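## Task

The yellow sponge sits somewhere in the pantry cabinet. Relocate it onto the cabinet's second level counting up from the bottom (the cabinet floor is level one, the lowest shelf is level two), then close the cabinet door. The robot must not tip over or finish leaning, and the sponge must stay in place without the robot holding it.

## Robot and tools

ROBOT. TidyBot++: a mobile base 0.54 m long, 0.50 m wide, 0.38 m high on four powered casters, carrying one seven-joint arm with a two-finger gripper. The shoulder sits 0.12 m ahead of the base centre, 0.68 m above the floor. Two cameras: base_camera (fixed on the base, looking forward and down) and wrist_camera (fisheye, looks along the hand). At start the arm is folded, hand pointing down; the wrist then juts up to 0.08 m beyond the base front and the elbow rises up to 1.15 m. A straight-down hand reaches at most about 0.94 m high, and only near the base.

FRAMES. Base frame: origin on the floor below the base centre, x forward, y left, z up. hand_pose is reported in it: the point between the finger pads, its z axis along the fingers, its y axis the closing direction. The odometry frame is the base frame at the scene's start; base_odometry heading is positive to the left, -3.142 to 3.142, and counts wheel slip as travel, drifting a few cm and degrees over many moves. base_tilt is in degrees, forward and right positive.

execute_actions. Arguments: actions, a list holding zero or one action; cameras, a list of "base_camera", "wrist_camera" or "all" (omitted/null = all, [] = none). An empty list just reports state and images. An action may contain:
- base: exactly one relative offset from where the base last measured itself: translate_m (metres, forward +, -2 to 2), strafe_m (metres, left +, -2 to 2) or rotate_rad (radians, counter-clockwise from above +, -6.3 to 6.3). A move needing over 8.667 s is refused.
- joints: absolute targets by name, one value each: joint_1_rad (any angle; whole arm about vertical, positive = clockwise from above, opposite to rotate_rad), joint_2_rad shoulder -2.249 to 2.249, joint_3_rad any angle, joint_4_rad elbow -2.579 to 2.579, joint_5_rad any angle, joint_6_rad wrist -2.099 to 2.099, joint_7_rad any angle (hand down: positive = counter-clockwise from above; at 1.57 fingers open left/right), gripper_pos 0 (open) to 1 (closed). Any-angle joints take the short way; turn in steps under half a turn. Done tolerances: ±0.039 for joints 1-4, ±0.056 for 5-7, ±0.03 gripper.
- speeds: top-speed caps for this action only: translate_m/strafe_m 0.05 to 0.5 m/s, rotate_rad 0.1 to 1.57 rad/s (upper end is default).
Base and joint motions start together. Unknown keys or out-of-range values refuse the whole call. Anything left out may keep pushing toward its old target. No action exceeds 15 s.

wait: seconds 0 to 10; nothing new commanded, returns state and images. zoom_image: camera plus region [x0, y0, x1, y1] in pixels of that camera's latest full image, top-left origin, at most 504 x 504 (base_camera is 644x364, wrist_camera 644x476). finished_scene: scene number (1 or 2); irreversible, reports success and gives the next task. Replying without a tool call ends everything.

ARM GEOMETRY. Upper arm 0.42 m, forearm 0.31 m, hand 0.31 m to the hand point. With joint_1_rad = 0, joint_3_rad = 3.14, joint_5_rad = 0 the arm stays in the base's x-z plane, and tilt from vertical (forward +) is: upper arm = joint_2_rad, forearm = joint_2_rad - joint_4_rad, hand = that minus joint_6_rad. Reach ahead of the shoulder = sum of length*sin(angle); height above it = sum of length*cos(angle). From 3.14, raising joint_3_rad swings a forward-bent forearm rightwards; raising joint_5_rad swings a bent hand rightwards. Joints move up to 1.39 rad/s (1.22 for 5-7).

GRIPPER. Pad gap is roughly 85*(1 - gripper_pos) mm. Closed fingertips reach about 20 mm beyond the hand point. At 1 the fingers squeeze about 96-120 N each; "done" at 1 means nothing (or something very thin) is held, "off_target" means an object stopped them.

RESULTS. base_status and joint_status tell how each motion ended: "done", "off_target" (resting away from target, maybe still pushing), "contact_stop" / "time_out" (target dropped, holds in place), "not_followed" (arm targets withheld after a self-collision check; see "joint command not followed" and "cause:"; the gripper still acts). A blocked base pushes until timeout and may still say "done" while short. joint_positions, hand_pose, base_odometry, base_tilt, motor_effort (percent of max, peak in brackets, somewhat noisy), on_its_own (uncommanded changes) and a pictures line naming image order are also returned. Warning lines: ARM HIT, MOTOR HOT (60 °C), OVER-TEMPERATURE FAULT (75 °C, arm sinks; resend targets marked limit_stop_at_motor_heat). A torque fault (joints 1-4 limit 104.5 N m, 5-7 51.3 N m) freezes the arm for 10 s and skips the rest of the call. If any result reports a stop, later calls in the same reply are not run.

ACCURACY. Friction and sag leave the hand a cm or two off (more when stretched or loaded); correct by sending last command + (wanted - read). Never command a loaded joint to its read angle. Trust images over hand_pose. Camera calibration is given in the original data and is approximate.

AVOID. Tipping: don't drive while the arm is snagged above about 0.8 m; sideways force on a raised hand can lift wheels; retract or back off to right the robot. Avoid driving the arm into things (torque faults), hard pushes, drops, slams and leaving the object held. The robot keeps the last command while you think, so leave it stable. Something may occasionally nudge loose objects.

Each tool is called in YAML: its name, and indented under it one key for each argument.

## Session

execute_actions:
  actions:
    - {"base":{"rotate_rad":-1.6},"joints":{"joint_1_rad":0,"joint_2_rad":-0.6,"joint_4_rad":-2.4,"joint_6_rad":-0.1,"joint_7_rad":1.55}}

Scene clock: 2.30 s.
base_odometry: x=+0.000 y=+0.000 heading=-1.599 (m, m, rad; odometry frame)
base_tilt: forward=+0.7 right=+0.1 (deg)
base_status: done
joint_positions: joint_1_rad=+0.019 joint_2_rad=-0.579 joint_3_rad=+3.170 joint_4_rad=-2.413 joint_5_rad=-0.030 joint_6_rad=-0.129 joint_7_rad=+1.527 gripper_pos=+0.000
joint_status: all done
motor_effort: joint_1_rad=+0(1) joint_2_rad=-1(4) joint_3_rad=+1(1) joint_4_rad=+22(22) joint_5_rad=+0(1) joint_6_rad=+9(9) joint_7_rad=+1(1) (%)
hand_pose: x=+0.4800 y=-0.0151 z=+0.8338 quat_wxyz=(-0.017, +0.829, -0.051, +0.556) (m; base frame)
pictures: base_camera, wrist_camera
camera_calibration (this result's frames):
wrist_camera: T_world_to_cam=[[-0.0302669, -0.996574, -0.0769717, 0.0718344], [-0.365986, 0.0827086, -0.926938, 1.00664], [0.930128, 0.000115018, -0.367235, -0.00400395], [0, 0, 0, 1]] pos_world=[0.374315, -0.011669, 0.937152]
Images, in order (width x height): base_camera 644x364, wrist_camera 644x476.

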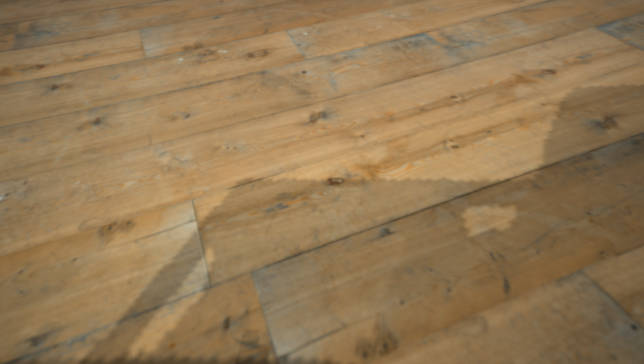

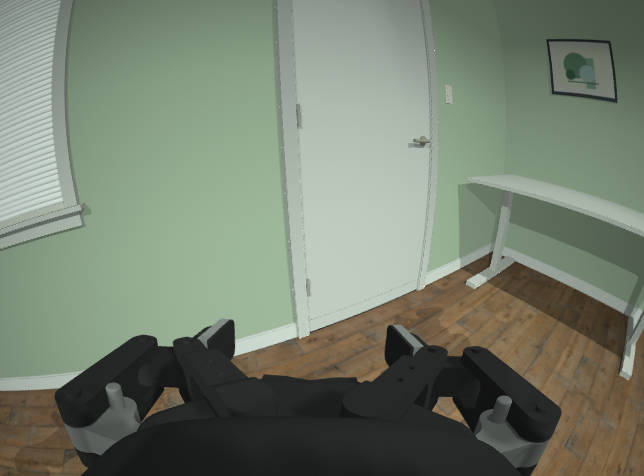

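execute_actions:
  actions:
    - {"base":{"rotate_rad":-2.6},"joints":{"joint_1_rad":-0.012,"joint_3_rad":3.1,"joint_5_rad":0.03,"joint_7_rad":1.59}}
  cameras: ["wrist_camera"]

Scene clock: 6.47 s.
base_odometry: x=+0.000 y=+0.000 heading=+2.084 (m, m, rad; odometry frame)
base_tilt: forward=+0.7 right=+0.1 (deg)
base_status: done
joint_positions: joint_1_rad=+0.005 joint_2_rad=-0.579 joint_3_rad=+3.108 joint_4_rad=-2.413 joint_5_rad=-0.010 joint_6_rad=-0.129 joint_7_rad=+1.562 gripper_pos=+0.000
joint_status: all done
motor_effort: joint_1_rad=-1(0) joint_2_rad=-1(1) joint_3_rad=+1(2) joint_4_rad=+23(23) joint_5_rad=+0(0) joint_6_rad=+9(9) joint_7_rad=+1(1) (%)
hand_pose: x=+0.4795 y=+0.0129 z=+0.8332 quat_wxyz=(-0.004, +0.831, +0.008, +0.556) (m; base frame)
pictures: wrist_camera
camera_calibration (this result's frames):
wrist_camera: T_world_to_cam=[[0.0539136, -0.998505, 0.00905078, -0.0123234], [-0.369057, -0.0283475, -0.928974, 1.00826], [0.927842, 0.0467441, -0.370033, -0.000919296], [0, 0, 0, 1]] pos_world=[0.373623, 0.0163196, 0.93642]
Images, in order (width x height): wrist_camera 644x476.

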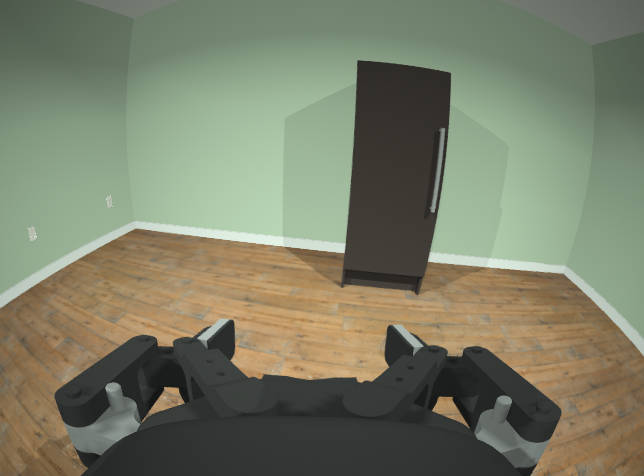

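execute_actions:
  actions:
    - {"base":{"rotate_rad":-0.14},"joints":{"joint_2_rad":-0.3,"joint_4_rad":-2.495,"joint_6_rad":0.6}}
  cameras: []

execute_actions:
  actions:
    - {"base":{"strafe_m":-0.33}}
  cameras: []

execute_actions:
  actions:
    - {"base":{"translate_m":1.0}}

Scene clock: 11.43 s.
base_odometry: x=+0.000 y=+0.000 heading=+1.945 (m, m, rad; odometry frame)
base_tilt: forward=+0.7 right=+0.1 (deg)
base_status: done
joint_positions: joint_1_rad=+0.004 joint_2_rad=-0.318 joint_3_rad=+3.108 joint_4_rad=-2.469 joint_5_rad=-0.010 joint_6_rad=+0.562 joint_7_rad=+1.562 gripper_pos=+0.000
joint_status: all done
motor_effort: joint_1_rad=-1(2) joint_2_rad=-8(8) joint_3_rad=+1(2) joint_4_rad=+21(23) joint_5_rad=+0(0) joint_6_rad=+9(9) joint_7_rad=+1(1) (%)
hand_pose: x=+0.5609 y=+0.0143 z=+0.9034 quat_wxyz=(-0.010, +0.713, +0.006, +0.701) (m; base frame)
pictures: none
No camera images: the call's "cameras" was empty. Leave "cameras" out to get every camera's image.

Scene clock: 13.43 s.
base_odometry: x=+0.307 y=+0.120 heading=+1.944 (m, m, rad; odometry frame)
base_tilt: forward=+0.8 right=+0.1 (deg)
base_status: done
joint_positions: joint_1_rad=+0.004 joint_2_rad=-0.318 joint_3_rad=+3.108 joint_4_rad=-2.469 joint_5_rad=-0.008 joint_6_rad=+0.562 joint_7_rad=+1.562 gripper_pos=+0.000
joint_status: not commanded
motor_effort: joint_1_rad=-1(0) joint_2_rad=-8(8) joint_3_rad=+1(3) joint_4_rad=+21(21) joint_5_rad=+1(1) joint_6_rad=+9(9) joint_7_rad=+1(1) (%)
hand_pose: x=+0.5609 y=+0.0147 z=+0.9033 quat_wxyz=(-0.010, +0.713, +0.007, +0.701) (m; base frame)
pictures: none
No camera images: the call's "cameras" was empty. Leave "cameras" out to get every camera's image.

Scene clock: 16.80 s.
base_odometry: x=-0.057 y=+1.052 heading=+1.944 (m, m, rad; odometry frame)
base_tilt: forward=+0.8 right=+0.1 (deg)
base_status: done
joint_positions: joint_1_rad=+0.004 joint_2_rad=-0.315 joint_3_rad=+3.108 joint_4_rad=-2.473 joint_5_rad=-0.008 joint_6_rad=+0.562 joint_7_rad=+1.562 gripper_pos=+0.000
joint_status: not commanded
motor_effort: joint_1_rad=-1(1) joint_2_rad=-8(10) joint_3_rad=+1(2) joint_4_rad=+21(21) joint_5_rad=+0(0) joint_6_rad=+10(10) joint_7_rad=+1(1) (%)
hand_pose: x=+0.5609 y=+0.0147 z=+0.8995 quat_wxyz=(-0.010, +0.716, +0.007, +0.698) (m; base frame)
pictures: base_camera, wrist_camera
camera_calibration (this result's frames):
wrist_camera: T_world_to_cam=[[0.0543754, -0.998401, 0.015437, -0.0216013], [-0.0122578, -0.0161262, -0.999795, 0.963325], [0.998445, 0.054175, -0.0131151, -0.412787], [0, 0, 0, 1]] pos_world=[0.425128, 0.0163307, 0.958047]
Images, in order (width x height): base_camera 644x364, wrist_camera 644x476.

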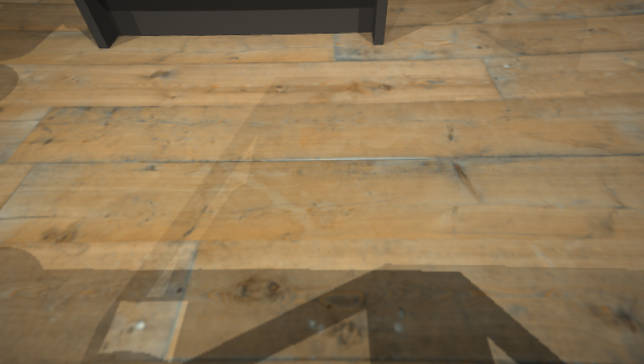

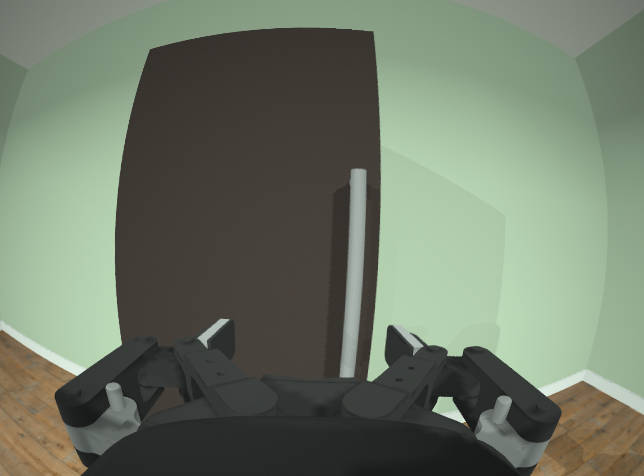

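execute_actions:
  actions:
    - {"base":{"strafe_m":-0.055}}
  cameras: []

execute_actions:
  actions:
    - {"base":{"translate_m":0.19},"joints":{"joint_6_rad":0.5}}
  cameras: ["wrist_camera"]

Scene clock: 20.10 s.
base_odometry: x=-0.006 y=+1.072 heading=+1.944 (m, m, rad; odometry frame)
base_tilt: forward=+0.7 right=+0.1 (deg)
base_status: done
joint_positions: joint_1_rad=+0.004 joint_2_rad=-0.315 joint_3_rad=+3.107 joint_4_rad=-2.474 joint_5_rad=-0.008 joint_6_rad=+0.562 joint_7_rad=+1.562 gripper_pos=+0.000
joint_status: not commanded
motor_effort: joint_1_rad=-2(0) joint_2_rad=-8(9) joint_3_rad=+1(3) joint_4_rad=+21(21) joint_5_rad=+1(1) joint_6_rad=+9(10) joint_7_rad=+1(1) (%)
hand_pose: x=+0.5609 y=+0.0150 z=+0.8993 quat_wxyz=(-0.010, +0.716, +0.007, +0.698) (m; base frame)
pictures: none
No camera images: the call's "cameras" was empty. Leave "cameras" out to get every camera's image.

Scene clock: 21.70 s.
base_odometry: x=-0.075 y=+1.249 heading=+1.944 (m, m, rad; odometry frame)
base_tilt: forward=+0.7 right=+0.1 (deg)
base_status: done
joint_positions: joint_1_rad=+0.004 joint_2_rad=-0.309 joint_3_rad=+3.107 joint_4_rad=-2.475 joint_5_rad=-0.008 joint_6_rad=+0.537 joint_7_rad=+1.562 gripper_pos=+0.000
joint_status: all done
motor_effort: joint_1_rad=-1(1) joint_2_rad=-8(11) joint_3_rad=+1(1) joint_4_rad=+21(22) joint_5_rad=+0(0) joint_6_rad=+10(11) joint_7_rad=+1(1) (%)
hand_pose: x=+0.5613 y=+0.0149 z=+0.8880 quat_wxyz=(-0.010, +0.727, +0.007, +0.686) (m; base frame)
pictures: wrist_camera
camera_calibration (this result's frames):
wrist_camera: T_world_to_cam=[[0.0555675, -0.998345, 0.0148074, -0.0212906], [-0.0450798, -0.0173238, -0.998833, 0.969405], [0.997437, 0.0548351, -0.0459678, -0.383639], [0, 0, 0, 1]] pos_world=[0.427539, 0.0165753, 0.950954]
Images, in order (width x height): wrist_camera 644x476.

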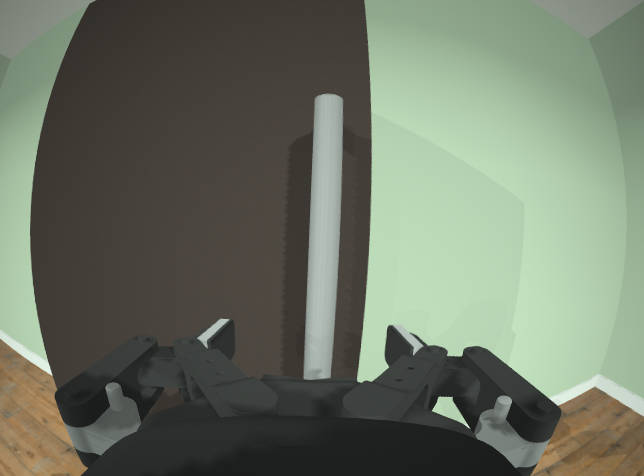

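execute_actions:
  actions:
    - {"base":{"translate_m":0.085}}
  cameras: []

execute_actions:
  actions:
    - {"joints":{"gripper_pos":0.78}}
  cameras: ["wrist_camera"]

Scene clock: 24.07 s.
base_odometry: x=-0.106 y=+1.328 heading=+1.944 (m, m, rad; odometry frame)
base_tilt: forward=+0.8 right=+0.1 (deg)
base_status: done
joint_positions: joint_1_rad=+0.004 joint_2_rad=-0.307 joint_3_rad=+3.107 joint_4_rad=-2.476 joint_5_rad=-0.008 joint_6_rad=+0.537 joint_7_rad=+1.562 gripper_pos=+0.000
joint_status: not commanded
motor_effort: joint_1_rad=+0(1) joint_2_rad=-8(11) joint_3_rad=+1(2) joint_4_rad=+21(21) joint_5_rad=+0(0) joint_6_rad=+9(10) joint_7_rad=+1(1) (%)
hand_pose: x=+0.5618 y=+0.0149 z=+0.8866 quat_wxyz=(-0.010, +0.728, +0.007, +0.685) (m; base frame)
pictures: none
No camera images: the call's "cameras" was empty. Leave "cameras" out to get every camera's image.

Scene clock: 39.07 s.
base_odometry: x=-0.106 y=+1.328 heading=+1.944 (m, m, rad; odometry frame)
base_tilt: forward=+0.7 right=+0.1 (deg)
base_status: not commanded
joint_positions: joint_1_rad=+0.007 joint_2_rad=-0.307 joint_3_rad=+3.117 joint_4_rad=-2.477 joint_5_rad=-0.003 joint_6_rad=+0.537 joint_7_rad=+1.562 gripper_pos=+0.756
joint_status: all done
motor_effort: joint_1_rad=-8(12) joint_2_rad=-5(8) joint_3_rad=-6(9) joint_4_rad=+21(23) joint_5_rad=+5(6) joint_6_rad=+8(9) joint_7_rad=+2(2) (%)
hand_pose: x=+0.5618 y=+0.0097 z=+0.8862 quat_wxyz=(-0.006, +0.729, +0.004, +0.685) (m; base frame)
pictures: wrist_camera
camera_calibration (this result's frames):
wrist_camera: T_world_to_cam=[[0.0461869, -0.998816, 0.0152645, -0.0216027], [-0.0490181, -0.0175286, -0.998644, 0.969566], [0.997729, 0.0453761, -0.0497697, -0.380583], [0, 0, 0, 1]] pos_world=[0.428243, 0.0126873, 0.94964]
Images, in order (width x height): wrist_camera 644x476.

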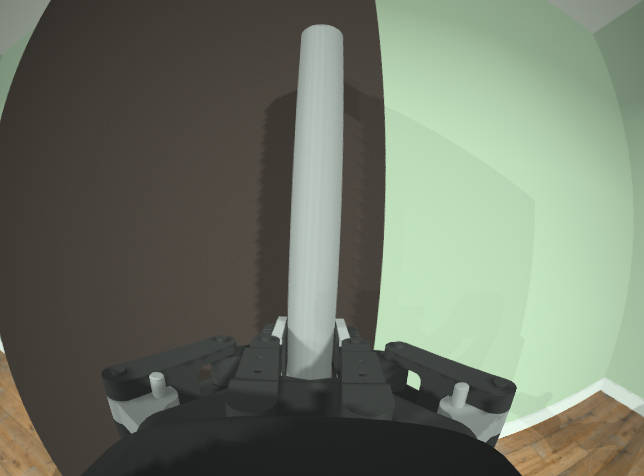

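execute_actions:
  actions:
    - {"joints":{"gripper_pos":0.9}}
  cameras: []

execute_actions:
  actions:
    - {"base":{"translate_m":-0.15},"speeds":{"translate_m":0.12}}
  cameras: []

execute_actions:
  actions:
    - {"base":{"strafe_m":0.06},"speeds":{"strafe_m":0.1}}
  cameras: []

execute_actions:
  actions:
    - {"base":{"translate_m":-0.12},"speeds":{"translate_m":0.12}}
  cameras: []

execute_actions:
  actions:
    - {"base":{"strafe_m":0.09},"speeds":{"strafe_m":0.1}}
  cameras: []

execute_actions:
  actions:
    - {"base":{"translate_m":-0.1},"speeds":{"translate_m":0.12}}
  cameras: []

execute_actions:
  actions:
    - {"base":{"strafe_m":0.11},"speeds":{"strafe_m":0.1}}
  cameras: []

execute_actions:
  actions:
    - {"base":{"translate_m":-0.06},"speeds":{"translate_m":0.12}}
  cameras: []

execute_actions:
  actions:
    - {"base":{"strafe_m":0.1},"speeds":{"strafe_m":0.1}}
  cameras: ["wrist_camera"]

Scene clock: 58.37 s.
base_odometry: x=-0.106 y=+1.328 heading=+1.944 (m, m, rad; odometry frame)
base_tilt: forward=+0.7 right=+0.1 (deg)
base_status: not commanded
joint_positions: joint_1_rad=+0.007 joint_2_rad=-0.307 joint_3_rad=+3.117 joint_4_rad=-2.477 joint_5_rad=-0.003 joint_6_rad=+0.537 joint_7_rad=+1.562 gripper_pos=+0.757
joint_status: gripper_pos off_target (ended at +0.757, target +0.900)
motor_effort: joint_1_rad=-7(10) joint_2_rad=-4(4) joint_3_rad=-5(7) joint_4_rad=+21(22) joint_5_rad=+5(7) joint_6_rad=+8(8) joint_7_rad=+2(2) (%)
hand_pose: x=+0.5618 y=+0.0097 z=+0.8862 quat_wxyz=(-0.006, +0.729, +0.004, +0.685) (m; base frame)
pictures: none
No camera images: the call's "cameras" was empty. Leave "cameras" out to get every camera's image.

Scene clock: 60.20 s.
base_odometry: x=-0.051 y=+1.189 heading=+1.944 (m, m, rad; odometry frame)
base_tilt: forward=+0.7 right=+0.1 (deg)
base_status: done
joint_positions: joint_1_rad=-0.025 joint_2_rad=-0.299 joint_3_rad=+3.084 joint_4_rad=-2.471 joint_5_rad=-0.002 joint_6_rad=+0.537 joint_7_rad=+1.562 gripper_pos=+0.761
joint_status: not commanded
motor_effort: joint_1_rad=+4(9) joint_2_rad=-11(11) joint_3_rad=+5(6) joint_4_rad=+15(21) joint_5_rad=-1(6) joint_6_rad=+8(9) joint_7_rad=+3(3) (%)
hand_pose: x=+0.5626 y=+0.0401 z=+0.8861 quat_wxyz=(-0.024, +0.729, +0.031, +0.684) (m; base frame)
pictures: none
No camera images: the call's "cameras" was empty. Leave "cameras" out to get every camera's image.

Scene clock: 61.33 s.
base_odometry: x=-0.107 y=+1.167 heading=+1.944 (m, m, rad; odometry frame)
base_tilt: forward=+0.7 right=+0.1 (deg)
base_status: done
joint_positions: joint_1_rad=+0.034 joint_2_rad=-0.305 joint_3_rad=+3.147 joint_4_rad=-2.476 joint_5_rad=-0.002 joint_6_rad=+0.537 joint_7_rad=+1.565 gripper_pos=+0.761
joint_status: not commanded
motor_effort: joint_1_rad=-10(13) joint_2_rad=-4(12) joint_3_rad=-8(10) joint_4_rad=+21(22) joint_5_rad=+4(5) joint_6_rad=+8(10) joint_7_rad=+0(3) (%)
hand_pose: x=+0.5625 y=-0.0168 z=+0.8860 quat_wxyz=(+0.011, +0.729, -0.018, +0.684) (m; base frame)
pictures: none
No camera images: the call's "cameras" was empty. Leave "cameras" out to get every camera's image.

Scene clock: 62.93 s.
base_odometry: x=-0.063 y=+1.055 heading=+1.944 (m, m, rad; odometry frame)
base_tilt: forward=+0.8 right=+0.0 (deg)
base_status: done
joint_positions: joint_1_rad=-0.039 joint_2_rad=-0.303 joint_3_rad=+3.072 joint_4_rad=-2.473 joint_5_rad=+0.003 joint_6_rad=+0.537 joint_7_rad=+1.565 gripper_pos=+0.765
joint_status: not commanded
motor_effort: joint_1_rad=+5(10) joint_2_rad=-12(13) joint_3_rad=+7(9) joint_4_rad=+13(20) joint_5_rad=+0(5) joint_6_rad=+7(8) joint_7_rad=+4(4) (%)
hand_pose: x=+0.5601 y=+0.0525 z=+0.8859 quat_wxyz=(-0.030, +0.728, +0.045, +0.684) (m; base frame)
pictures: none
No camera images: the call's "cameras" was empty. Leave "cameras" out to get every camera's image.

Scene clock: 64.40 s.
base_odometry: x=-0.147 y=+1.022 heading=+1.943 (m, m, rad; odometry frame)
base_tilt: forward=+0.7 right=+0.1 (deg)
base_status: done
joint_positions: joint_1_rad=+0.049 joint_2_rad=-0.324 joint_3_rad=+3.161 joint_4_rad=-2.491 joint_5_rad=+0.003 joint_6_rad=+0.537 joint_7_rad=+1.565 gripper_pos=+0.765
joint_status: not commanded
motor_effort: joint_1_rad=-12(16) joint_2_rad=+2(12) joint_3_rad=-10(13) joint_4_rad=+23(25) joint_5_rad=+5(8) joint_6_rad=+8(9) joint_7_rad=+0(4) (%)
hand_pose: x=+0.5552 y=-0.0289 z=+0.8859 quat_wxyz=(+0.019, +0.727, -0.027, +0.686) (m; base frame)
pictures: none
No camera images: the call's "cameras" was empty. Leave "cameras" out to get every camera's image.

Scene clock: 65.93 s.
base_odometry: x=-0.110 y=+0.929 heading=+1.944 (m, m, rad; odometry frame)
base_tilt: forward=+0.7 right=+0.1 (deg)
base_status: done
joint_positions: joint_1_rad=-0.045 joint_2_rad=-0.286 joint_3_rad=+3.067 joint_4_rad=-2.460 joint_5_rad=+0.005 joint_6_rad=+0.537 joint_7_rad=+1.565 gripper_pos=+0.770
joint_status: not commanded
motor_effort: joint_1_rad=+4(13) joint_2_rad=-15(16) joint_3_rad=+6(10) joint_4_rad=+10(22) joint_5_rad=+0(7) joint_6_rad=+6(8) joint_7_rad=+4(4) (%)
hand_pose: x=+0.5653 y=+0.0585 z=+0.8860 quat_wxyz=(-0.033, +0.729, +0.050, +0.682) (m; base frame)
pictures: none
No camera images: the call's "cameras" was empty. Leave "cameras" out to get every camera's image.

Scene clock: 67.60 s.
base_odometry: x=-0.213 y=+0.889 heading=+1.943 (m, m, rad; odometry frame)
base_tilt: forward=+0.7 right=+0.1 (deg)
base_status: done
joint_positions: joint_1_rad=+0.037 joint_2_rad=-0.354 joint_3_rad=+3.148 joint_4_rad=-2.514 joint_5_rad=+0.005 joint_6_rad=+0.537 joint_7_rad=+1.566 gripper_pos=+0.770
joint_status: not commanded
motor_effort: joint_1_rad=-12(13) joint_2_rad=+6(15) joint_3_rad=-8(11) joint_4_rad=+27(29) joint_5_rad=+5(7) joint_6_rad=+8(9) joint_7_rad=+0(4) (%)
hand_pose: x=+0.5450 y=-0.0165 z=+0.8855 quat_wxyz=(+0.013, +0.725, -0.015, +0.688) (m; base frame)
pictures: none
No camera images: the call's "cameras" was empty. Leave "cameras" out to get every camera's image.

Scene clock: 68.83 s.
base_odometry: x=-0.191 y=+0.834 heading=+1.944 (m, m, rad; odometry frame)
base_tilt: forward=+0.7 right=+0.1 (deg)
base_status: done
joint_positions: joint_1_rad=-0.022 joint_2_rad=-0.277 joint_3_rad=+3.090 joint_4_rad=-2.453 joint_5_rad=+0.005 joint_6_rad=+0.537 joint_7_rad=+1.566 gripper_pos=+0.773
joint_status: not commanded
motor_effort: joint_1_rad=+1(11) joint_2_rad=-14(17) joint_3_rad=+3(8) joint_4_rad=+11(25) joint_5_rad=+1(5) joint_6_rad=+6(8) joint_7_rad=+3(4) (%)
hand_pose: x=+0.5708 y=+0.0377 z=+0.8861 quat_wxyz=(-0.020, +0.730, +0.032, +0.682) (m; base frame)
pictures: none
No camera images: the call's "cameras" was empty. Leave "cameras" out to get every camera's image.

Scene clock: 70.43 s.
base_odometry: x=-0.284 y=+0.797 heading=+1.943 (m, m, rad; odometry frame)
base_tilt: forward=+0.7 right=+0.1 (deg)
base_status: done
joint_positions: joint_1_rad=+0.031 joint_2_rad=-0.334 joint_3_rad=+3.140 joint_4_rad=-2.499 joint_5_rad=+0.005 joint_6_rad=+0.537 joint_7_rad=+1.566 gripper_pos=+0.773
joint_status: not commanded
motor_effort: joint_1_rad=-11(13) joint_2_rad=+2(15) joint_3_rad=-8(10) joint_4_rad=+23(26) joint_5_rad=+7(7) joint_6_rad=+7(8) joint_7_rad=+0(3) (%)
hand_pose: x=+0.5521 y=-0.0106 z=+0.8856 quat_wxyz=(+0.010, +0.727, -0.010, +0.687) (m; base frame)
pictures: wrist_camera
camera_calibration (this result's frames):
wrist_camera: T_world_to_cam=[[0.0047625, -0.999788, 0.0200162, -0.0228119], [-0.044656, -0.0202091, -0.998798, 0.96584], [0.998991, 0.00386293, -0.0447428, -0.375566], [0, 0, 0, 1]] pos_world=[0.418427, -0.00183751, 0.948332]
Images, in order (width x height): wrist_camera 644x476.

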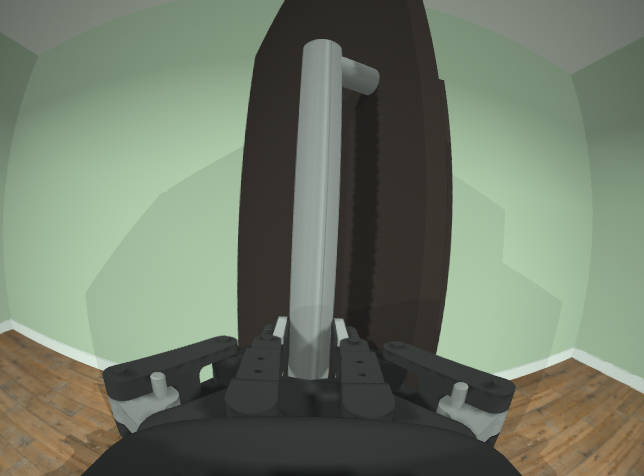

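execute_actions:
  actions:
    - {"joints":{"gripper_pos":0}}
  cameras: []

execute_actions:
  actions:
    - {"base":{"translate_m":-0.2}}
  cameras: []

execute_actions:
  actions:
    - {"base":{"strafe_m":-0.35},"joints":{"joint_1_rad":-0.012,"joint_6_rad":0.3,"gripper_pos":0.95}}
  cameras: []

execute_actions:
  actions:
    - {"base":{"translate_m":0.33}}
  cameras: ["wrist_camera"]

Scene clock: 73.33 s.
base_odometry: x=-0.284 y=+0.797 heading=+1.944 (m, m, rad; odometry frame)
base_tilt: forward=+0.7 right=+0.1 (deg)
base_status: not commanded
joint_positions: joint_1_rad=-0.005 joint_2_rad=-0.312 joint_3_rad=+3.102 joint_4_rad=-2.498 joint_5_rad=+0.006 joint_6_rad=+0.537 joint_7_rad=+1.566 gripper_pos=+0.000
joint_status: all done
motor_effort: joint_1_rad=-2(12) joint_2_rad=-8(9) joint_3_rad=+1(8) joint_4_rad=+20(23) joint_5_rad=+0(6) joint_6_rad=+9(10) joint_7_rad=+1(0) (%)
hand_pose: x=+0.5559 y=+0.0232 z=+0.8763 quat_wxyz=(-0.011, +0.734, +0.021, +0.679) (m; base frame)
pictures: none
No camera images: the call's "cameras" was empty. Leave "cameras" out to get every camera's image.

Scene clock: 74.97 s.
base_odometry: x=-0.211 y=+0.611 heading=+1.943 (m, m, rad; odometry frame)
base_tilt: forward=+0.7 right=+0.1 (deg)
base_status: done
joint_positions: joint_1_rad=-0.005 joint_2_rad=-0.311 joint_3_rad=+3.102 joint_4_rad=-2.498 joint_5_rad=+0.006 joint_6_rad=+0.537 joint_7_rad=+1.566 gripper_pos=+0.000
joint_status: not commanded
motor_effort: joint_1_rad=+0(1) joint_2_rad=-7(11) joint_3_rad=+1(1) joint_4_rad=+20(22) joint_5_rad=+0(0) joint_6_rad=+10(10) joint_7_rad=+1(1) (%)
hand_pose: x=+0.5561 y=+0.0232 z=+0.8758 quat_wxyz=(-0.011, +0.734, +0.021, +0.678) (m; base frame)
pictures: none
No camera images: the call's "cameras" was empty. Leave "cameras" out to get every camera's image.

Scene clock: 77.00 s.
base_odometry: x=+0.115 y=+0.738 heading=+1.943 (m, m, rad; odometry frame)
base_tilt: forward=+0.7 right=+0.1 (deg)
base_status: done
joint_positions: joint_1_rad=-0.005 joint_2_rad=-0.310 joint_3_rad=+3.102 joint_4_rad=-2.499 joint_5_rad=+0.006 joint_6_rad=+0.323 joint_7_rad=+1.566 gripper_pos=+0.950
joint_status: all done
motor_effort: joint_1_rad=+0(3) joint_2_rad=-8(9) joint_3_rad=+1(2) joint_4_rad=+20(22) joint_5_rad=+0(0) joint_6_rad=+9(10) joint_7_rad=+1(1) (%)
hand_pose: x=+0.5437 y=+0.0215 z=+0.8094 quat_wxyz=(-0.008, +0.803, +0.022, +0.595) (m; base frame)
pictures: none
No camera images: the call's "cameras" was empty. Leave "cameras" out to get every camera's image.

Scene clock: 79.00 s.
base_odometry: x=-0.005 y=+1.046 heading=+1.943 (m, m, rad; odometry frame)
base_tilt: forward=+0.7 right=+0.1 (deg)
base_status: done
joint_positions: joint_1_rad=-0.005 joint_2_rad=-0.307 joint_3_rad=+3.102 joint_4_rad=-2.499 joint_5_rad=+0.006 joint_6_rad=+0.323 joint_7_rad=+1.566 gripper_pos=+0.950
joint_status: not commanded
motor_effort: joint_1_rad=-1(1) joint_2_rad=-8(11) joint_3_rad=+1(1) joint_4_rad=+20(21) joint_5_rad=+1(0) joint_6_rad=+9(10) joint_7_rad=+1(1) (%)
hand_pose: x=+0.5441 y=+0.0215 z=+0.8082 quat_wxyz=(-0.008, +0.804, +0.022, +0.594) (m; base frame)
pictures: wrist_camera
camera_calibration (this result's frames):
wrist_camera: T_world_to_cam=[[0.080153, -0.996491, 0.024128, -0.0335295], [-0.27983, -0.0457275, -0.95896, 0.98518], [0.956698, 0.0701117, -0.282514, -0.157389], [0, 0, 0, 1]] pos_world=[0.428944, 0.0226727, 0.901092]
Images, in order (width x height): wrist_camera 644x476.

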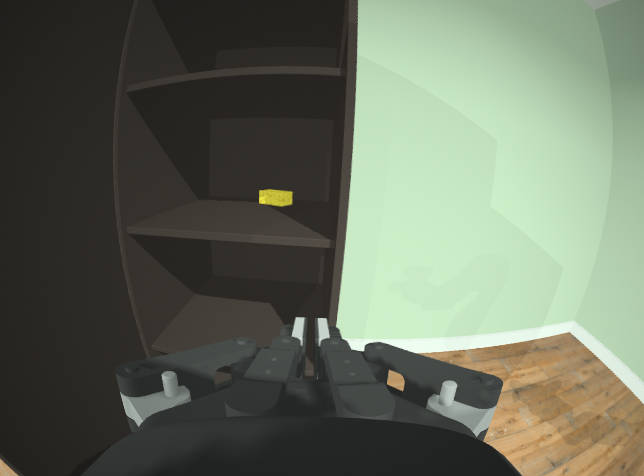

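execute_actions:
  actions:
    - {"base":{"strafe_m":0.58},"speeds":{"strafe_m":0.2}}

Scene clock: 95.13 s.
base_odometry: x=-0.545 y=+0.835 heading=+1.943 (m, m, rad; odometry frame)
base_tilt: forward=+0.7 right=+0.1 (deg)
base_status: done
joint_positions: joint_1_rad=+0.027 joint_2_rad=-0.307 joint_3_rad=+3.137 joint_4_rad=-2.501 joint_5_rad=+0.006 joint_6_rad=+0.323 joint_7_rad=+1.566 gripper_pos=+0.950
joint_status: not commanded
motor_effort: joint_1_rad=-6(14) joint_2_rad=-7(9) joint_3_rad=-4(11) joint_4_rad=+21(27) joint_5_rad=+2(4) joint_6_rad=+9(12) joint_7_rad=+1(3) (%)
hand_pose: x=+0.5442 y=-0.0075 z=+0.8071 quat_wxyz=(+0.007, +0.805, -0.008, +0.593) (m; base frame)
pictures: base_camera, wrist_camera
camera_calibration (this result's frames):
wrist_camera: T_world_to_cam=[[0.0152605, -0.999796, 0.0132111, -0.0182711], [-0.284258, -0.0170055, -0.958597, 0.985158], [0.958626, 0.0108733, -0.284459, -0.155741], [0, 0, 0, 1]] pos_world=[0.429615, 0.000179139, 0.90031]
Images, in order (width x height): base_camera 644x364, wrist_camera 644x476.

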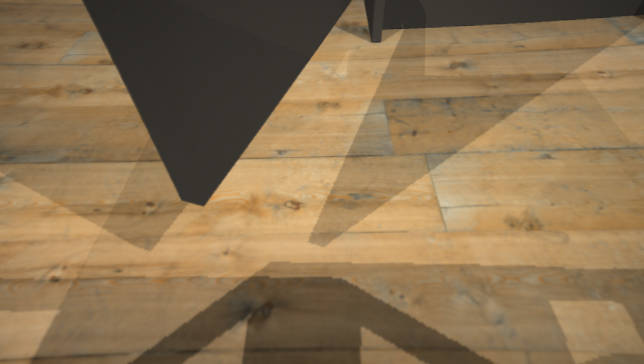

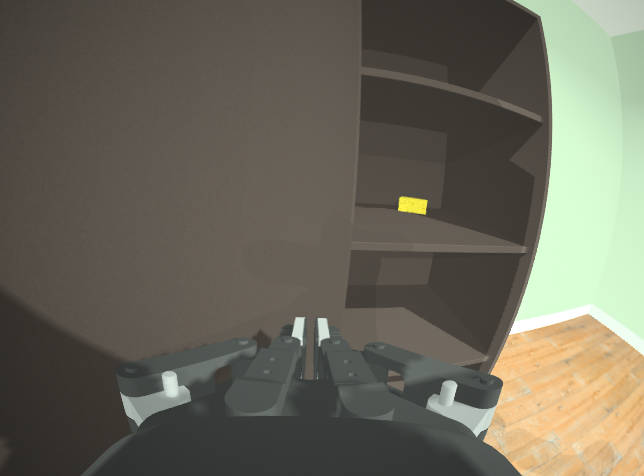

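execute_actions:
  actions:
    - {"base":{"strafe_m":-0.35}}
  cameras: []

execute_actions:
  actions:
    - {"base":{"translate_m":-0.15},"joints":{"joint_1_rad":-0.012,"joint_2_rad":0.7,"joint_4_rad":-1.53,"joint_6_rad":0.68,"gripper_pos":0}}
  cameras: []

execute_actions:
  actions:
    - {"base":{"translate_m":0.35},"speeds":{"translate_m":0.3}}

Scene clock: 101.93 s.
base_odometry: x=-0.219 y=+0.962 heading=+1.943 (m, m, rad; odometry frame)
base_tilt: forward=+0.7 right=+0.1 (deg)
base_status: done
joint_positions: joint_1_rad=+0.000 joint_2_rad=-0.307 joint_3_rad=+3.105 joint_4_rad=-2.501 joint_5_rad=+0.006 joint_6_rad=+0.323 joint_7_rad=+1.566 gripper_pos=+0.950
joint_status: not commanded
motor_effort: joint_1_rad=-1(8) joint_2_rad=-7(10) joint_3_rad=+1(5) joint_4_rad=+20(21) joint_5_rad=+1(3) joint_6_rad=+9(9) joint_7_rad=+1(1) (%)
hand_pose: x=+0.5436 y=+0.0181 z=+0.8069 quat_wxyz=(-0.006, +0.805, +0.018, +0.593) (m; base frame)
pictures: none
No camera images: the call's "cameras" was empty. Leave "cameras" out to get every camera's image.

Scene clock: 104.23 s.
base_odometry: x=-0.164 y=+0.823 heading=+1.943 (m, m, rad; odometry frame)
base_tilt: forward=+0.8 right=+0.1 (deg)
base_status: done
joint_positions: joint_1_rad=+0.000 joint_2_rad=+0.685 joint_3_rad=+3.105 joint_4_rad=-1.556 joint_5_rad=+0.006 joint_6_rad=+0.638 joint_7_rad=+1.566 gripper_pos=+0.000
joint_status: all done
motor_effort: joint_1_rad=-1(1) joint_2_rad=-42(44) joint_3_rad=+0(0) joint_4_rad=+20(21) joint_5_rad=+1(0) joint_6_rad=+9(9) joint_7_rad=+1(1) (%)
hand_pose: x=+0.9420 y=+0.0229 z=+0.8034 quat_wxyz=(-0.019, +0.718, +0.003, +0.696) (m; base frame)
pictures: none
No camera images: the call's "cameras" was empty. Leave "cameras" out to get every camera's image.

Scene clock: 106.40 s.
base_odometry: x=-0.292 y=+1.149 heading=+1.943 (m, m, rad; odometry frame)
base_tilt: forward=+0.8 right=+0.0 (deg)
base_status: done
joint_positions: joint_1_rad=-0.001 joint_2_rad=+0.687 joint_3_rad=+3.105 joint_4_rad=-1.551 joint_5_rad=+0.006 joint_6_rad=+0.640 joint_7_rad=+1.566 gripper_pos=+0.000
joint_status: not commanded
motor_effort: joint_1_rad=-1(5) joint_2_rad=-43(46) joint_3_rad=+0(2) joint_4_rad=+20(21) joint_5_rad=+0(1) joint_6_rad=+9(10) joint_7_rad=+1(1) (%)
hand_pose: x=+0.9433 y=+0.0236 z=+0.8050 quat_wxyz=(-0.020, +0.716, +0.004, +0.697) (m; base frame)
pictures: base_camera, wrist_camera
camera_calibration (this result's frames):
wrist_camera: T_world_to_cam=[[0.0639606, -0.997949, -0.00273433, -0.0264044], [-0.0135424, 0.00187173, -0.999907, 0.874552], [0.997861, 0.0639917, -0.0133949, -0.795721], [0, 0, 0, 1]] pos_world=[0.807551, 0.0229324, 0.863739]
Images, in order (width x height): base_camera 644x364, wrist_camera 644x476.

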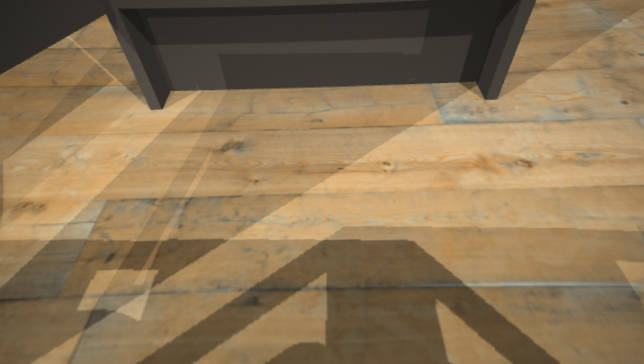

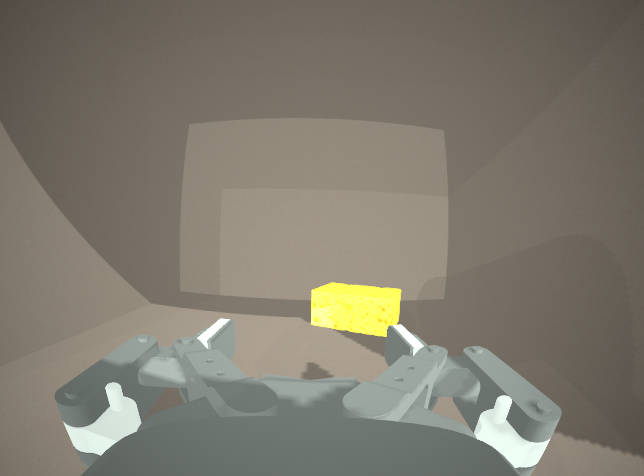

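execute_actions:
  actions:
    - {"joints":{"joint_2_rad":0.745,"joint_6_rad":0.72,"gripper_pos":0.97}}
  cameras: []

execute_actions:
  actions:
    - {"base":{"translate_m":0.17},"speeds":{"translate_m":0.15}}
  cameras: ["wrist_camera"]

Scene clock: 112.30 s.
base_odometry: x=-0.292 y=+1.149 heading=+1.943 (m, m, rad; odometry frame)
base_tilt: forward=+0.8 right=+0.1 (deg)
base_status: not commanded
joint_positions: joint_1_rad=-0.001 joint_2_rad=+0.726 joint_3_rad=+3.105 joint_4_rad=-1.550 joint_5_rad=+0.006 joint_6_rad=+0.680 joint_7_rad=+1.566 gripper_pos=+0.970
joint_status: all done
motor_effort: joint_1_rad=-1(2) joint_2_rad=-43(44) joint_3_rad=+0(0) joint_4_rad=+19(20) joint_5_rad=+0(0) joint_6_rad=+9(10) joint_7_rad=+1(1) (%)
hand_pose: x=+0.9481 y=+0.0234 z=+0.7857 quat_wxyz=(-0.020, +0.716, +0.003, +0.698) (m; base frame)
pictures: none
No camera images: the call's "cameras" was empty. Leave "cameras" out to get every camera's image.

Scene clock: 114.10 s.
base_odometry: x=-0.353 y=+1.308 heading=+1.943 (m, m, rad; odometry frame)
base_tilt: forward=+0.8 right=+0.1 (deg)
base_status: done
joint_positions: joint_1_rad=-0.001 joint_2_rad=+0.726 joint_3_rad=+3.105 joint_4_rad=-1.549 joint_5_rad=+0.006 joint_6_rad=+0.681 joint_7_rad=+1.566 gripper_pos=+0.970
joint_status: not commanded
motor_effort: joint_1_rad=-1(4) joint_2_rad=-43(45) joint_3_rad=+0(2) joint_4_rad=+20(21) joint_5_rad=+1(1) joint_6_rad=+9(10) joint_7_rad=+1(1) (%)
hand_pose: x=+0.9485 y=+0.0234 z=+0.7859 quat_wxyz=(-0.020, +0.715, +0.003, +0.698) (m; base frame)
pictures: wrist_camera
camera_calibration (this result's frames):
wrist_camera: T_world_to_cam=[[0.0631492, -0.997996, -0.00390523, -0.0253392], [-0.0107562, 0.00323221, -0.999937, 0.852854], [0.997946, 0.0631872, -0.0105306, -0.803441], [0, 0, 0, 1]] pos_world=[0.812565, 0.0227222, 0.84424]
Images, in order (width x height): wrist_camera 644x476.

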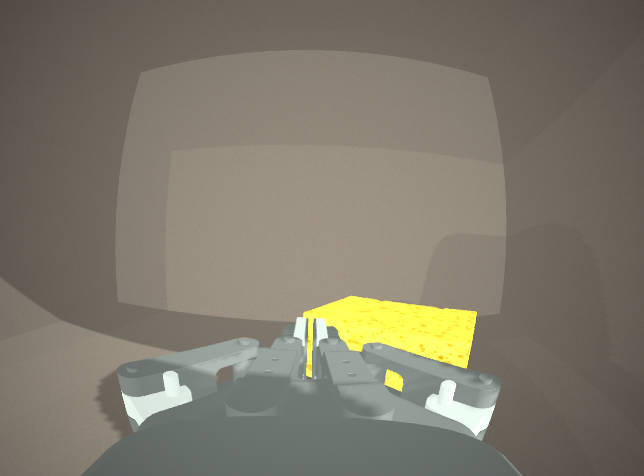

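execute_actions:
  actions:
    - {"joints":{"joint_1_rad":0.025,"joint_2_rad":0.77,"joint_6_rad":0.74}}
  cameras: []

execute_actions:
  actions:
    - {"base":{"translate_m":0.09},"speeds":{"translate_m":0.08}}
  cameras: []

execute_actions:
  actions:
    - {"base":{"translate_m":-0.2}}
  cameras: ["wrist_camera"]

Scene clock: 116.50 s.
base_odometry: x=-0.353 y=+1.308 heading=+1.943 (m, m, rad; odometry frame)
base_tilt: forward=+0.7 right=+0.1 (deg)
base_status: not commanded
joint_positions: joint_1_rad=+0.009 joint_2_rad=+0.734 joint_3_rad=+3.105 joint_4_rad=-1.547 joint_5_rad=+0.006 joint_6_rad=+0.703 joint_7_rad=+1.566 gripper_pos=+0.970
joint_status: all done
motor_effort: joint_1_rad=-1(3) joint_2_rad=-42(43) joint_3_rad=+0(1) joint_4_rad=+18(19) joint_5_rad=+0(1) joint_6_rad=+9(10) joint_7_rad=+1(1) (%)
hand_pose: x=+0.9500 y=+0.0150 z=+0.7876 quat_wxyz=(-0.016, +0.709, -0.001, +0.705) (m; base frame)
pictures: none
No camera images: the call's "cameras" was empty. Leave "cameras" out to get every camera's image.

Scene clock: 118.17 s.
base_odometry: x=-0.386 y=+1.392 heading=+1.942 (m, m, rad; odometry frame)
base_tilt: forward=+0.8 right=+0.1 (deg)
base_status: done
joint_positions: joint_1_rad=+0.010 joint_2_rad=+0.736 joint_3_rad=+3.105 joint_4_rad=-1.544 joint_5_rad=+0.006 joint_6_rad=+0.705 joint_7_rad=+1.566 gripper_pos=+0.970
joint_status: not commanded
motor_effort: joint_1_rad=-1(3) joint_2_rad=-41(44) joint_3_rad=+0(1) joint_4_rad=+17(20) joint_5_rad=+0(1) joint_6_rad=+9(10) joint_7_rad=+1(1) (%)
hand_pose: x=+0.9509 y=+0.0148 z=+0.7880 quat_wxyz=(-0.016, +0.708, -0.001, +0.706) (m; base frame)
pictures: none
No camera images: the call's "cameras" was empty. Leave "cameras" out to get every camera's image.

Scene clock: 119.80 s.
base_odometry: x=-0.313 y=+1.205 heading=+1.942 (m, m, rad; odometry frame)
base_tilt: forward=+0.8 right=+0.1 (deg)
base_status: done
joint_positions: joint_1_rad=+0.012 joint_2_rad=+0.739 joint_3_rad=+3.104 joint_4_rad=-1.541 joint_5_rad=+0.006 joint_6_rad=+0.706 joint_7_rad=+1.566 gripper_pos=+0.970
joint_status: not commanded
motor_effort: joint_1_rad=-1(4) joint_2_rad=-41(43) joint_3_rad=+0(2) joint_4_rad=+18(21) joint_5_rad=+1(1) joint_6_rad=+9(9) joint_7_rad=+1(1) (%)
hand_pose: x=+0.9518 y=+0.0131 z=+0.7881 quat_wxyz=(-0.016, +0.708, -0.002, +0.706) (m; base frame)
pictures: wrist_camera
camera_calibration (this result's frames):
wrist_camera: T_world_to_cam=[[0.050494, -0.998717, -0.00390454, -0.0237512], [0.0105243, 0.0044414, -0.999935, 0.834818], [0.998669, 0.0504496, 0.0107351, -0.823409], [0, 0, 0, 1]] pos_world=[0.814726, 0.0141121, 0.84351]
Images, in order (width x height): wrist_camera 644x476.

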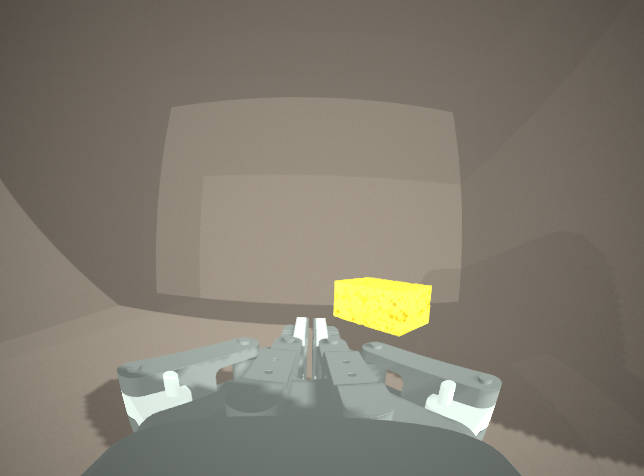

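execute_actions:
  actions:
    - {"base":{"translate_m":0.17},"speeds":{"translate_m":0.2}}
  cameras: []

execute_actions:
  actions:
    - {"base":{"strafe_m":-0.07},"speeds":{"strafe_m":0.08}}
  cameras: []

execute_actions:
  actions:
    - {"base":{"translate_m":-0.17}}
  cameras: ["wrist_camera"]

Scene clock: 124.17 s.
base_odometry: x=-0.375 y=+1.364 heading=+1.942 (m, m, rad; odometry frame)
base_tilt: forward=+0.8 right=+0.1 (deg)
base_status: done
joint_positions: joint_1_rad=+0.012 joint_2_rad=+0.741 joint_3_rad=+3.104 joint_4_rad=-1.538 joint_5_rad=+0.006 joint_6_rad=+0.708 joint_7_rad=+1.566 gripper_pos=+0.970
joint_status: not commanded
motor_effort: joint_1_rad=-1(4) joint_2_rad=-40(45) joint_3_rad=+0(1) joint_4_rad=+17(20) joint_5_rad=+0(0) joint_6_rad=+8(9) joint_7_rad=+1(1) (%)
hand_pose: x=+0.9527 y=+0.0129 z=+0.7887 quat_wxyz=(-0.016, +0.707, -0.002, +0.707) (m; base frame)
pictures: none
No camera images: the call's "cameras" was empty. Leave "cameras" out to get every camera's image.

Scene clock: 125.57 s.
base_odometry: x=-0.309 y=+1.390 heading=+1.942 (m, m, rad; odometry frame)
base_tilt: forward=+0.8 right=+0.1 (deg)
base_status: done
joint_positions: joint_1_rad=+0.016 joint_2_rad=+0.741 joint_3_rad=+3.103 joint_4_rad=-1.538 joint_5_rad=+0.006 joint_6_rad=+0.708 joint_7_rad=+1.566 gripper_pos=+0.970
joint_status: not commanded
motor_effort: joint_1_rad=-1(4) joint_2_rad=-41(42) joint_3_rad=+0(2) joint_4_rad=+18(18) joint_5_rad=+0(1) joint_6_rad=+9(9) joint_7_rad=+1(1) (%)
hand_pose: x=+0.9527 y=+0.0105 z=+0.7887 quat_wxyz=(-0.015, +0.707, -0.003, +0.707) (m; base frame)
pictures: none
No camera images: the call's "cameras" was empty. Leave "cameras" out to get every camera's image.

Scene clock: 127.10 s.
base_odometry: x=-0.247 y=+1.231 heading=+1.942 (m, m, rad; odometry frame)
base_tilt: forward=+0.8 right=+0.1 (deg)
base_status: done
joint_positions: joint_1_rad=+0.016 joint_2_rad=+0.742 joint_3_rad=+3.103 joint_4_rad=-1.536 joint_5_rad=+0.006 joint_6_rad=+0.708 joint_7_rad=+1.566 gripper_pos=+0.970
joint_status: not commanded
motor_effort: joint_1_rad=-1(2) joint_2_rad=-40(44) joint_3_rad=+0(1) joint_4_rad=+17(21) joint_5_rad=+0(0) joint_6_rad=+9(10) joint_7_rad=+1(1) (%)
hand_pose: x=+0.9531 y=+0.0105 z=+0.7886 quat_wxyz=(-0.015, +0.707, -0.003, +0.707) (m; base frame)
pictures: wrist_camera
camera_calibration (this result's frames):
wrist_camera: T_world_to_cam=[[0.0473864, -0.998865, -0.00476826, -0.0228019], [0.0139664, 0.00543571, -0.999888, 0.832014], [0.998779, 0.0473145, 0.0142081, -0.827369], [0, 0, 0, 1]] pos_world=[0.815819, 0.011848, 0.843567]
Images, in order (width x height): wrist_camera 644x476.

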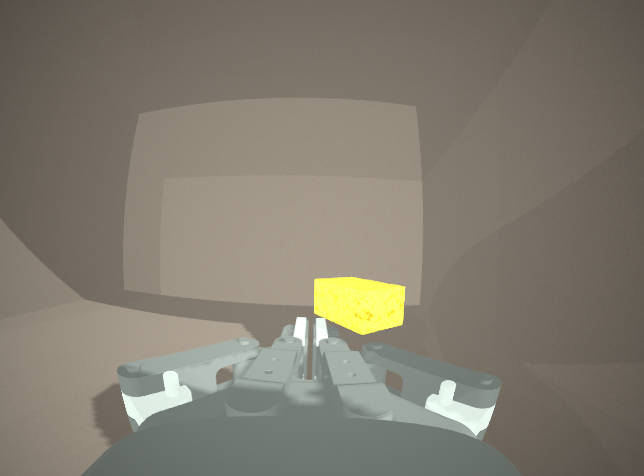

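execute_actions:
  actions:
    - {"base":{"strafe_m":0.025}}
  cameras: []

execute_actions:
  actions:
    - {"base":{"translate_m":0.2},"speeds":{"translate_m":0.25}}
  cameras: []

execute_actions:
  actions:
    - {"base":{"strafe_m":-0.075},"speeds":{"strafe_m":0.08}}
  cameras: ["wrist_camera"]

execute_actions:
  actions:
    - {"base":{"translate_m":-0.2}}
  cameras: ["wrist_camera"]

Scene clock: 131.47 s.
base_odometry: x=-0.271 y=+1.222 heading=+1.942 (m, m, rad; odometry frame)
base_tilt: forward=+0.7 right=+0.1 (deg)
base_status: done
joint_positions: joint_1_rad=+0.020 joint_2_rad=+0.742 joint_3_rad=+3.103 joint_4_rad=-1.536 joint_5_rad=+0.006 joint_6_rad=+0.708 joint_7_rad=+1.566 gripper_pos=+0.970
joint_status: not commanded
motor_effort: joint_1_rad=-1(4) joint_2_rad=-41(41) joint_3_rad=+0(2) joint_4_rad=+17(18) joint_5_rad=+1(1) joint_6_rad=+8(9) joint_7_rad=+1(1) (%)
hand_pose: x=+0.9531 y=+0.0073 z=+0.7886 quat_wxyz=(-0.014, +0.707, -0.005, +0.707) (m; base frame)
pictures: none
No camera images: the call's "cameras" was empty. Leave "cameras" out to get every camera's image.

Scene clock: 133.13 s.
base_odometry: x=-0.344 y=+1.408 heading=+1.943 (m, m, rad; odometry frame)
base_tilt: forward=+0.8 right=+0.1 (deg)
base_status: done
joint_positions: joint_1_rad=+0.020 joint_2_rad=+0.743 joint_3_rad=+3.103 joint_4_rad=-1.535 joint_5_rad=+0.006 joint_6_rad=+0.709 joint_7_rad=+1.566 gripper_pos=+0.970
joint_status: not commanded
motor_effort: joint_1_rad=-2(3) joint_2_rad=-39(44) joint_3_rad=+0(1) joint_4_rad=+17(20) joint_5_rad=+0(1) joint_6_rad=+8(10) joint_7_rad=+1(1) (%)
hand_pose: x=+0.9536 y=+0.0073 z=+0.7890 quat_wxyz=(-0.014, +0.706, -0.005, +0.708) (m; base frame)
pictures: none
No camera images: the call's "cameras" was empty. Leave "cameras" out to get every camera's image.

Scene clock: 134.60 s.
base_odometry: x=-0.274 y=+1.436 heading=+1.943 (m, m, rad; odometry frame)
base_tilt: forward=+0.7 right=+0.1 (deg)
base_status: done
joint_positions: joint_1_rad=+0.021 joint_2_rad=+0.743 joint_3_rad=+3.102 joint_4_rad=-1.535 joint_5_rad=+0.006 joint_6_rad=+0.709 joint_7_rad=+1.566 gripper_pos=+0.970
joint_status: not commanded
motor_effort: joint_1_rad=-1(4) joint_2_rad=-41(41) joint_3_rad=+0(1) joint_4_rad=+18(18) joint_5_rad=+1(1) joint_6_rad=+9(9) joint_7_rad=+1(1) (%)
hand_pose: x=+0.9536 y=+0.0068 z=+0.7891 quat_wxyz=(-0.014, +0.706, -0.005, +0.708) (m; base frame)
pictures: wrist_camera
camera_calibration (this result's frames):
wrist_camera: T_world_to_cam=[[0.0430445, -0.99906, -0.0051396, -0.0220336], [0.0158004, 0.00582447, -0.999858, 0.830714], [0.998948, 0.0429572, 0.0160362, -0.829261], [0, 0, 0, 1]] pos_world=[0.816211, 0.00877141, 0.843781]
Images, in order (width x height): wrist_camera 644x476.

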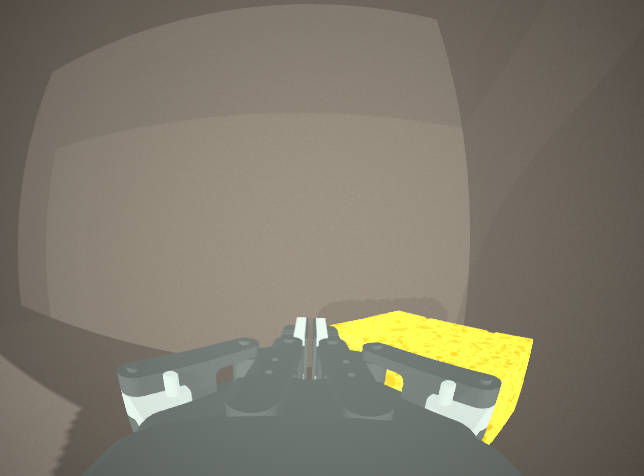

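Scene clock: 136.23 s.
base_odometry: x=-0.201 y=+1.249 heading=+1.943 (m, m, rad; odometry frame)
base_tilt: forward=+0.8 right=+0.1 (deg)
base_status: done
joint_positions: joint_1_rad=+0.021 joint_2_rad=+0.744 joint_3_rad=+3.102 joint_4_rad=-1.533 joint_5_rad=+0.006 joint_6_rad=+0.709 joint_7_rad=+1.566 gripper_pos=+0.970
joint_status: not commanded
motor_effort: joint_1_rad=-1(2) joint_2_rad=-40(44) joint_3_rad=+0(1) joint_4_rad=+17(21) joint_5_rad=+0(0) joint_6_rad=+8(10) joint_7_rad=+1(1) (%)
hand_pose: x=+0.9539 y=+0.0068 z=+0.7889 quat_wxyz=(-0.014, +0.706, -0.005, +0.708) (m; base frame)
pictures: wrist_camera
camera_calibration (this result's frames):
wrist_camera: T_world_to_cam=[[0.0430112, -0.999061, -0.00515782, -0.022022], [0.0161377, 0.00585666, -0.999853, 0.830242], [0.998944, 0.0429216, 0.0163744, -0.829872], [0, 0, 0, 1]] pos_world=[0.816545, 0.00875574, 0.843594]
Images, in order (width x height): wrist_camera 644x476.

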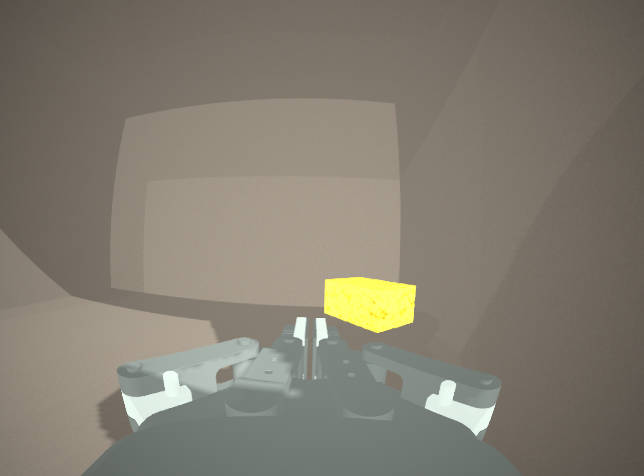

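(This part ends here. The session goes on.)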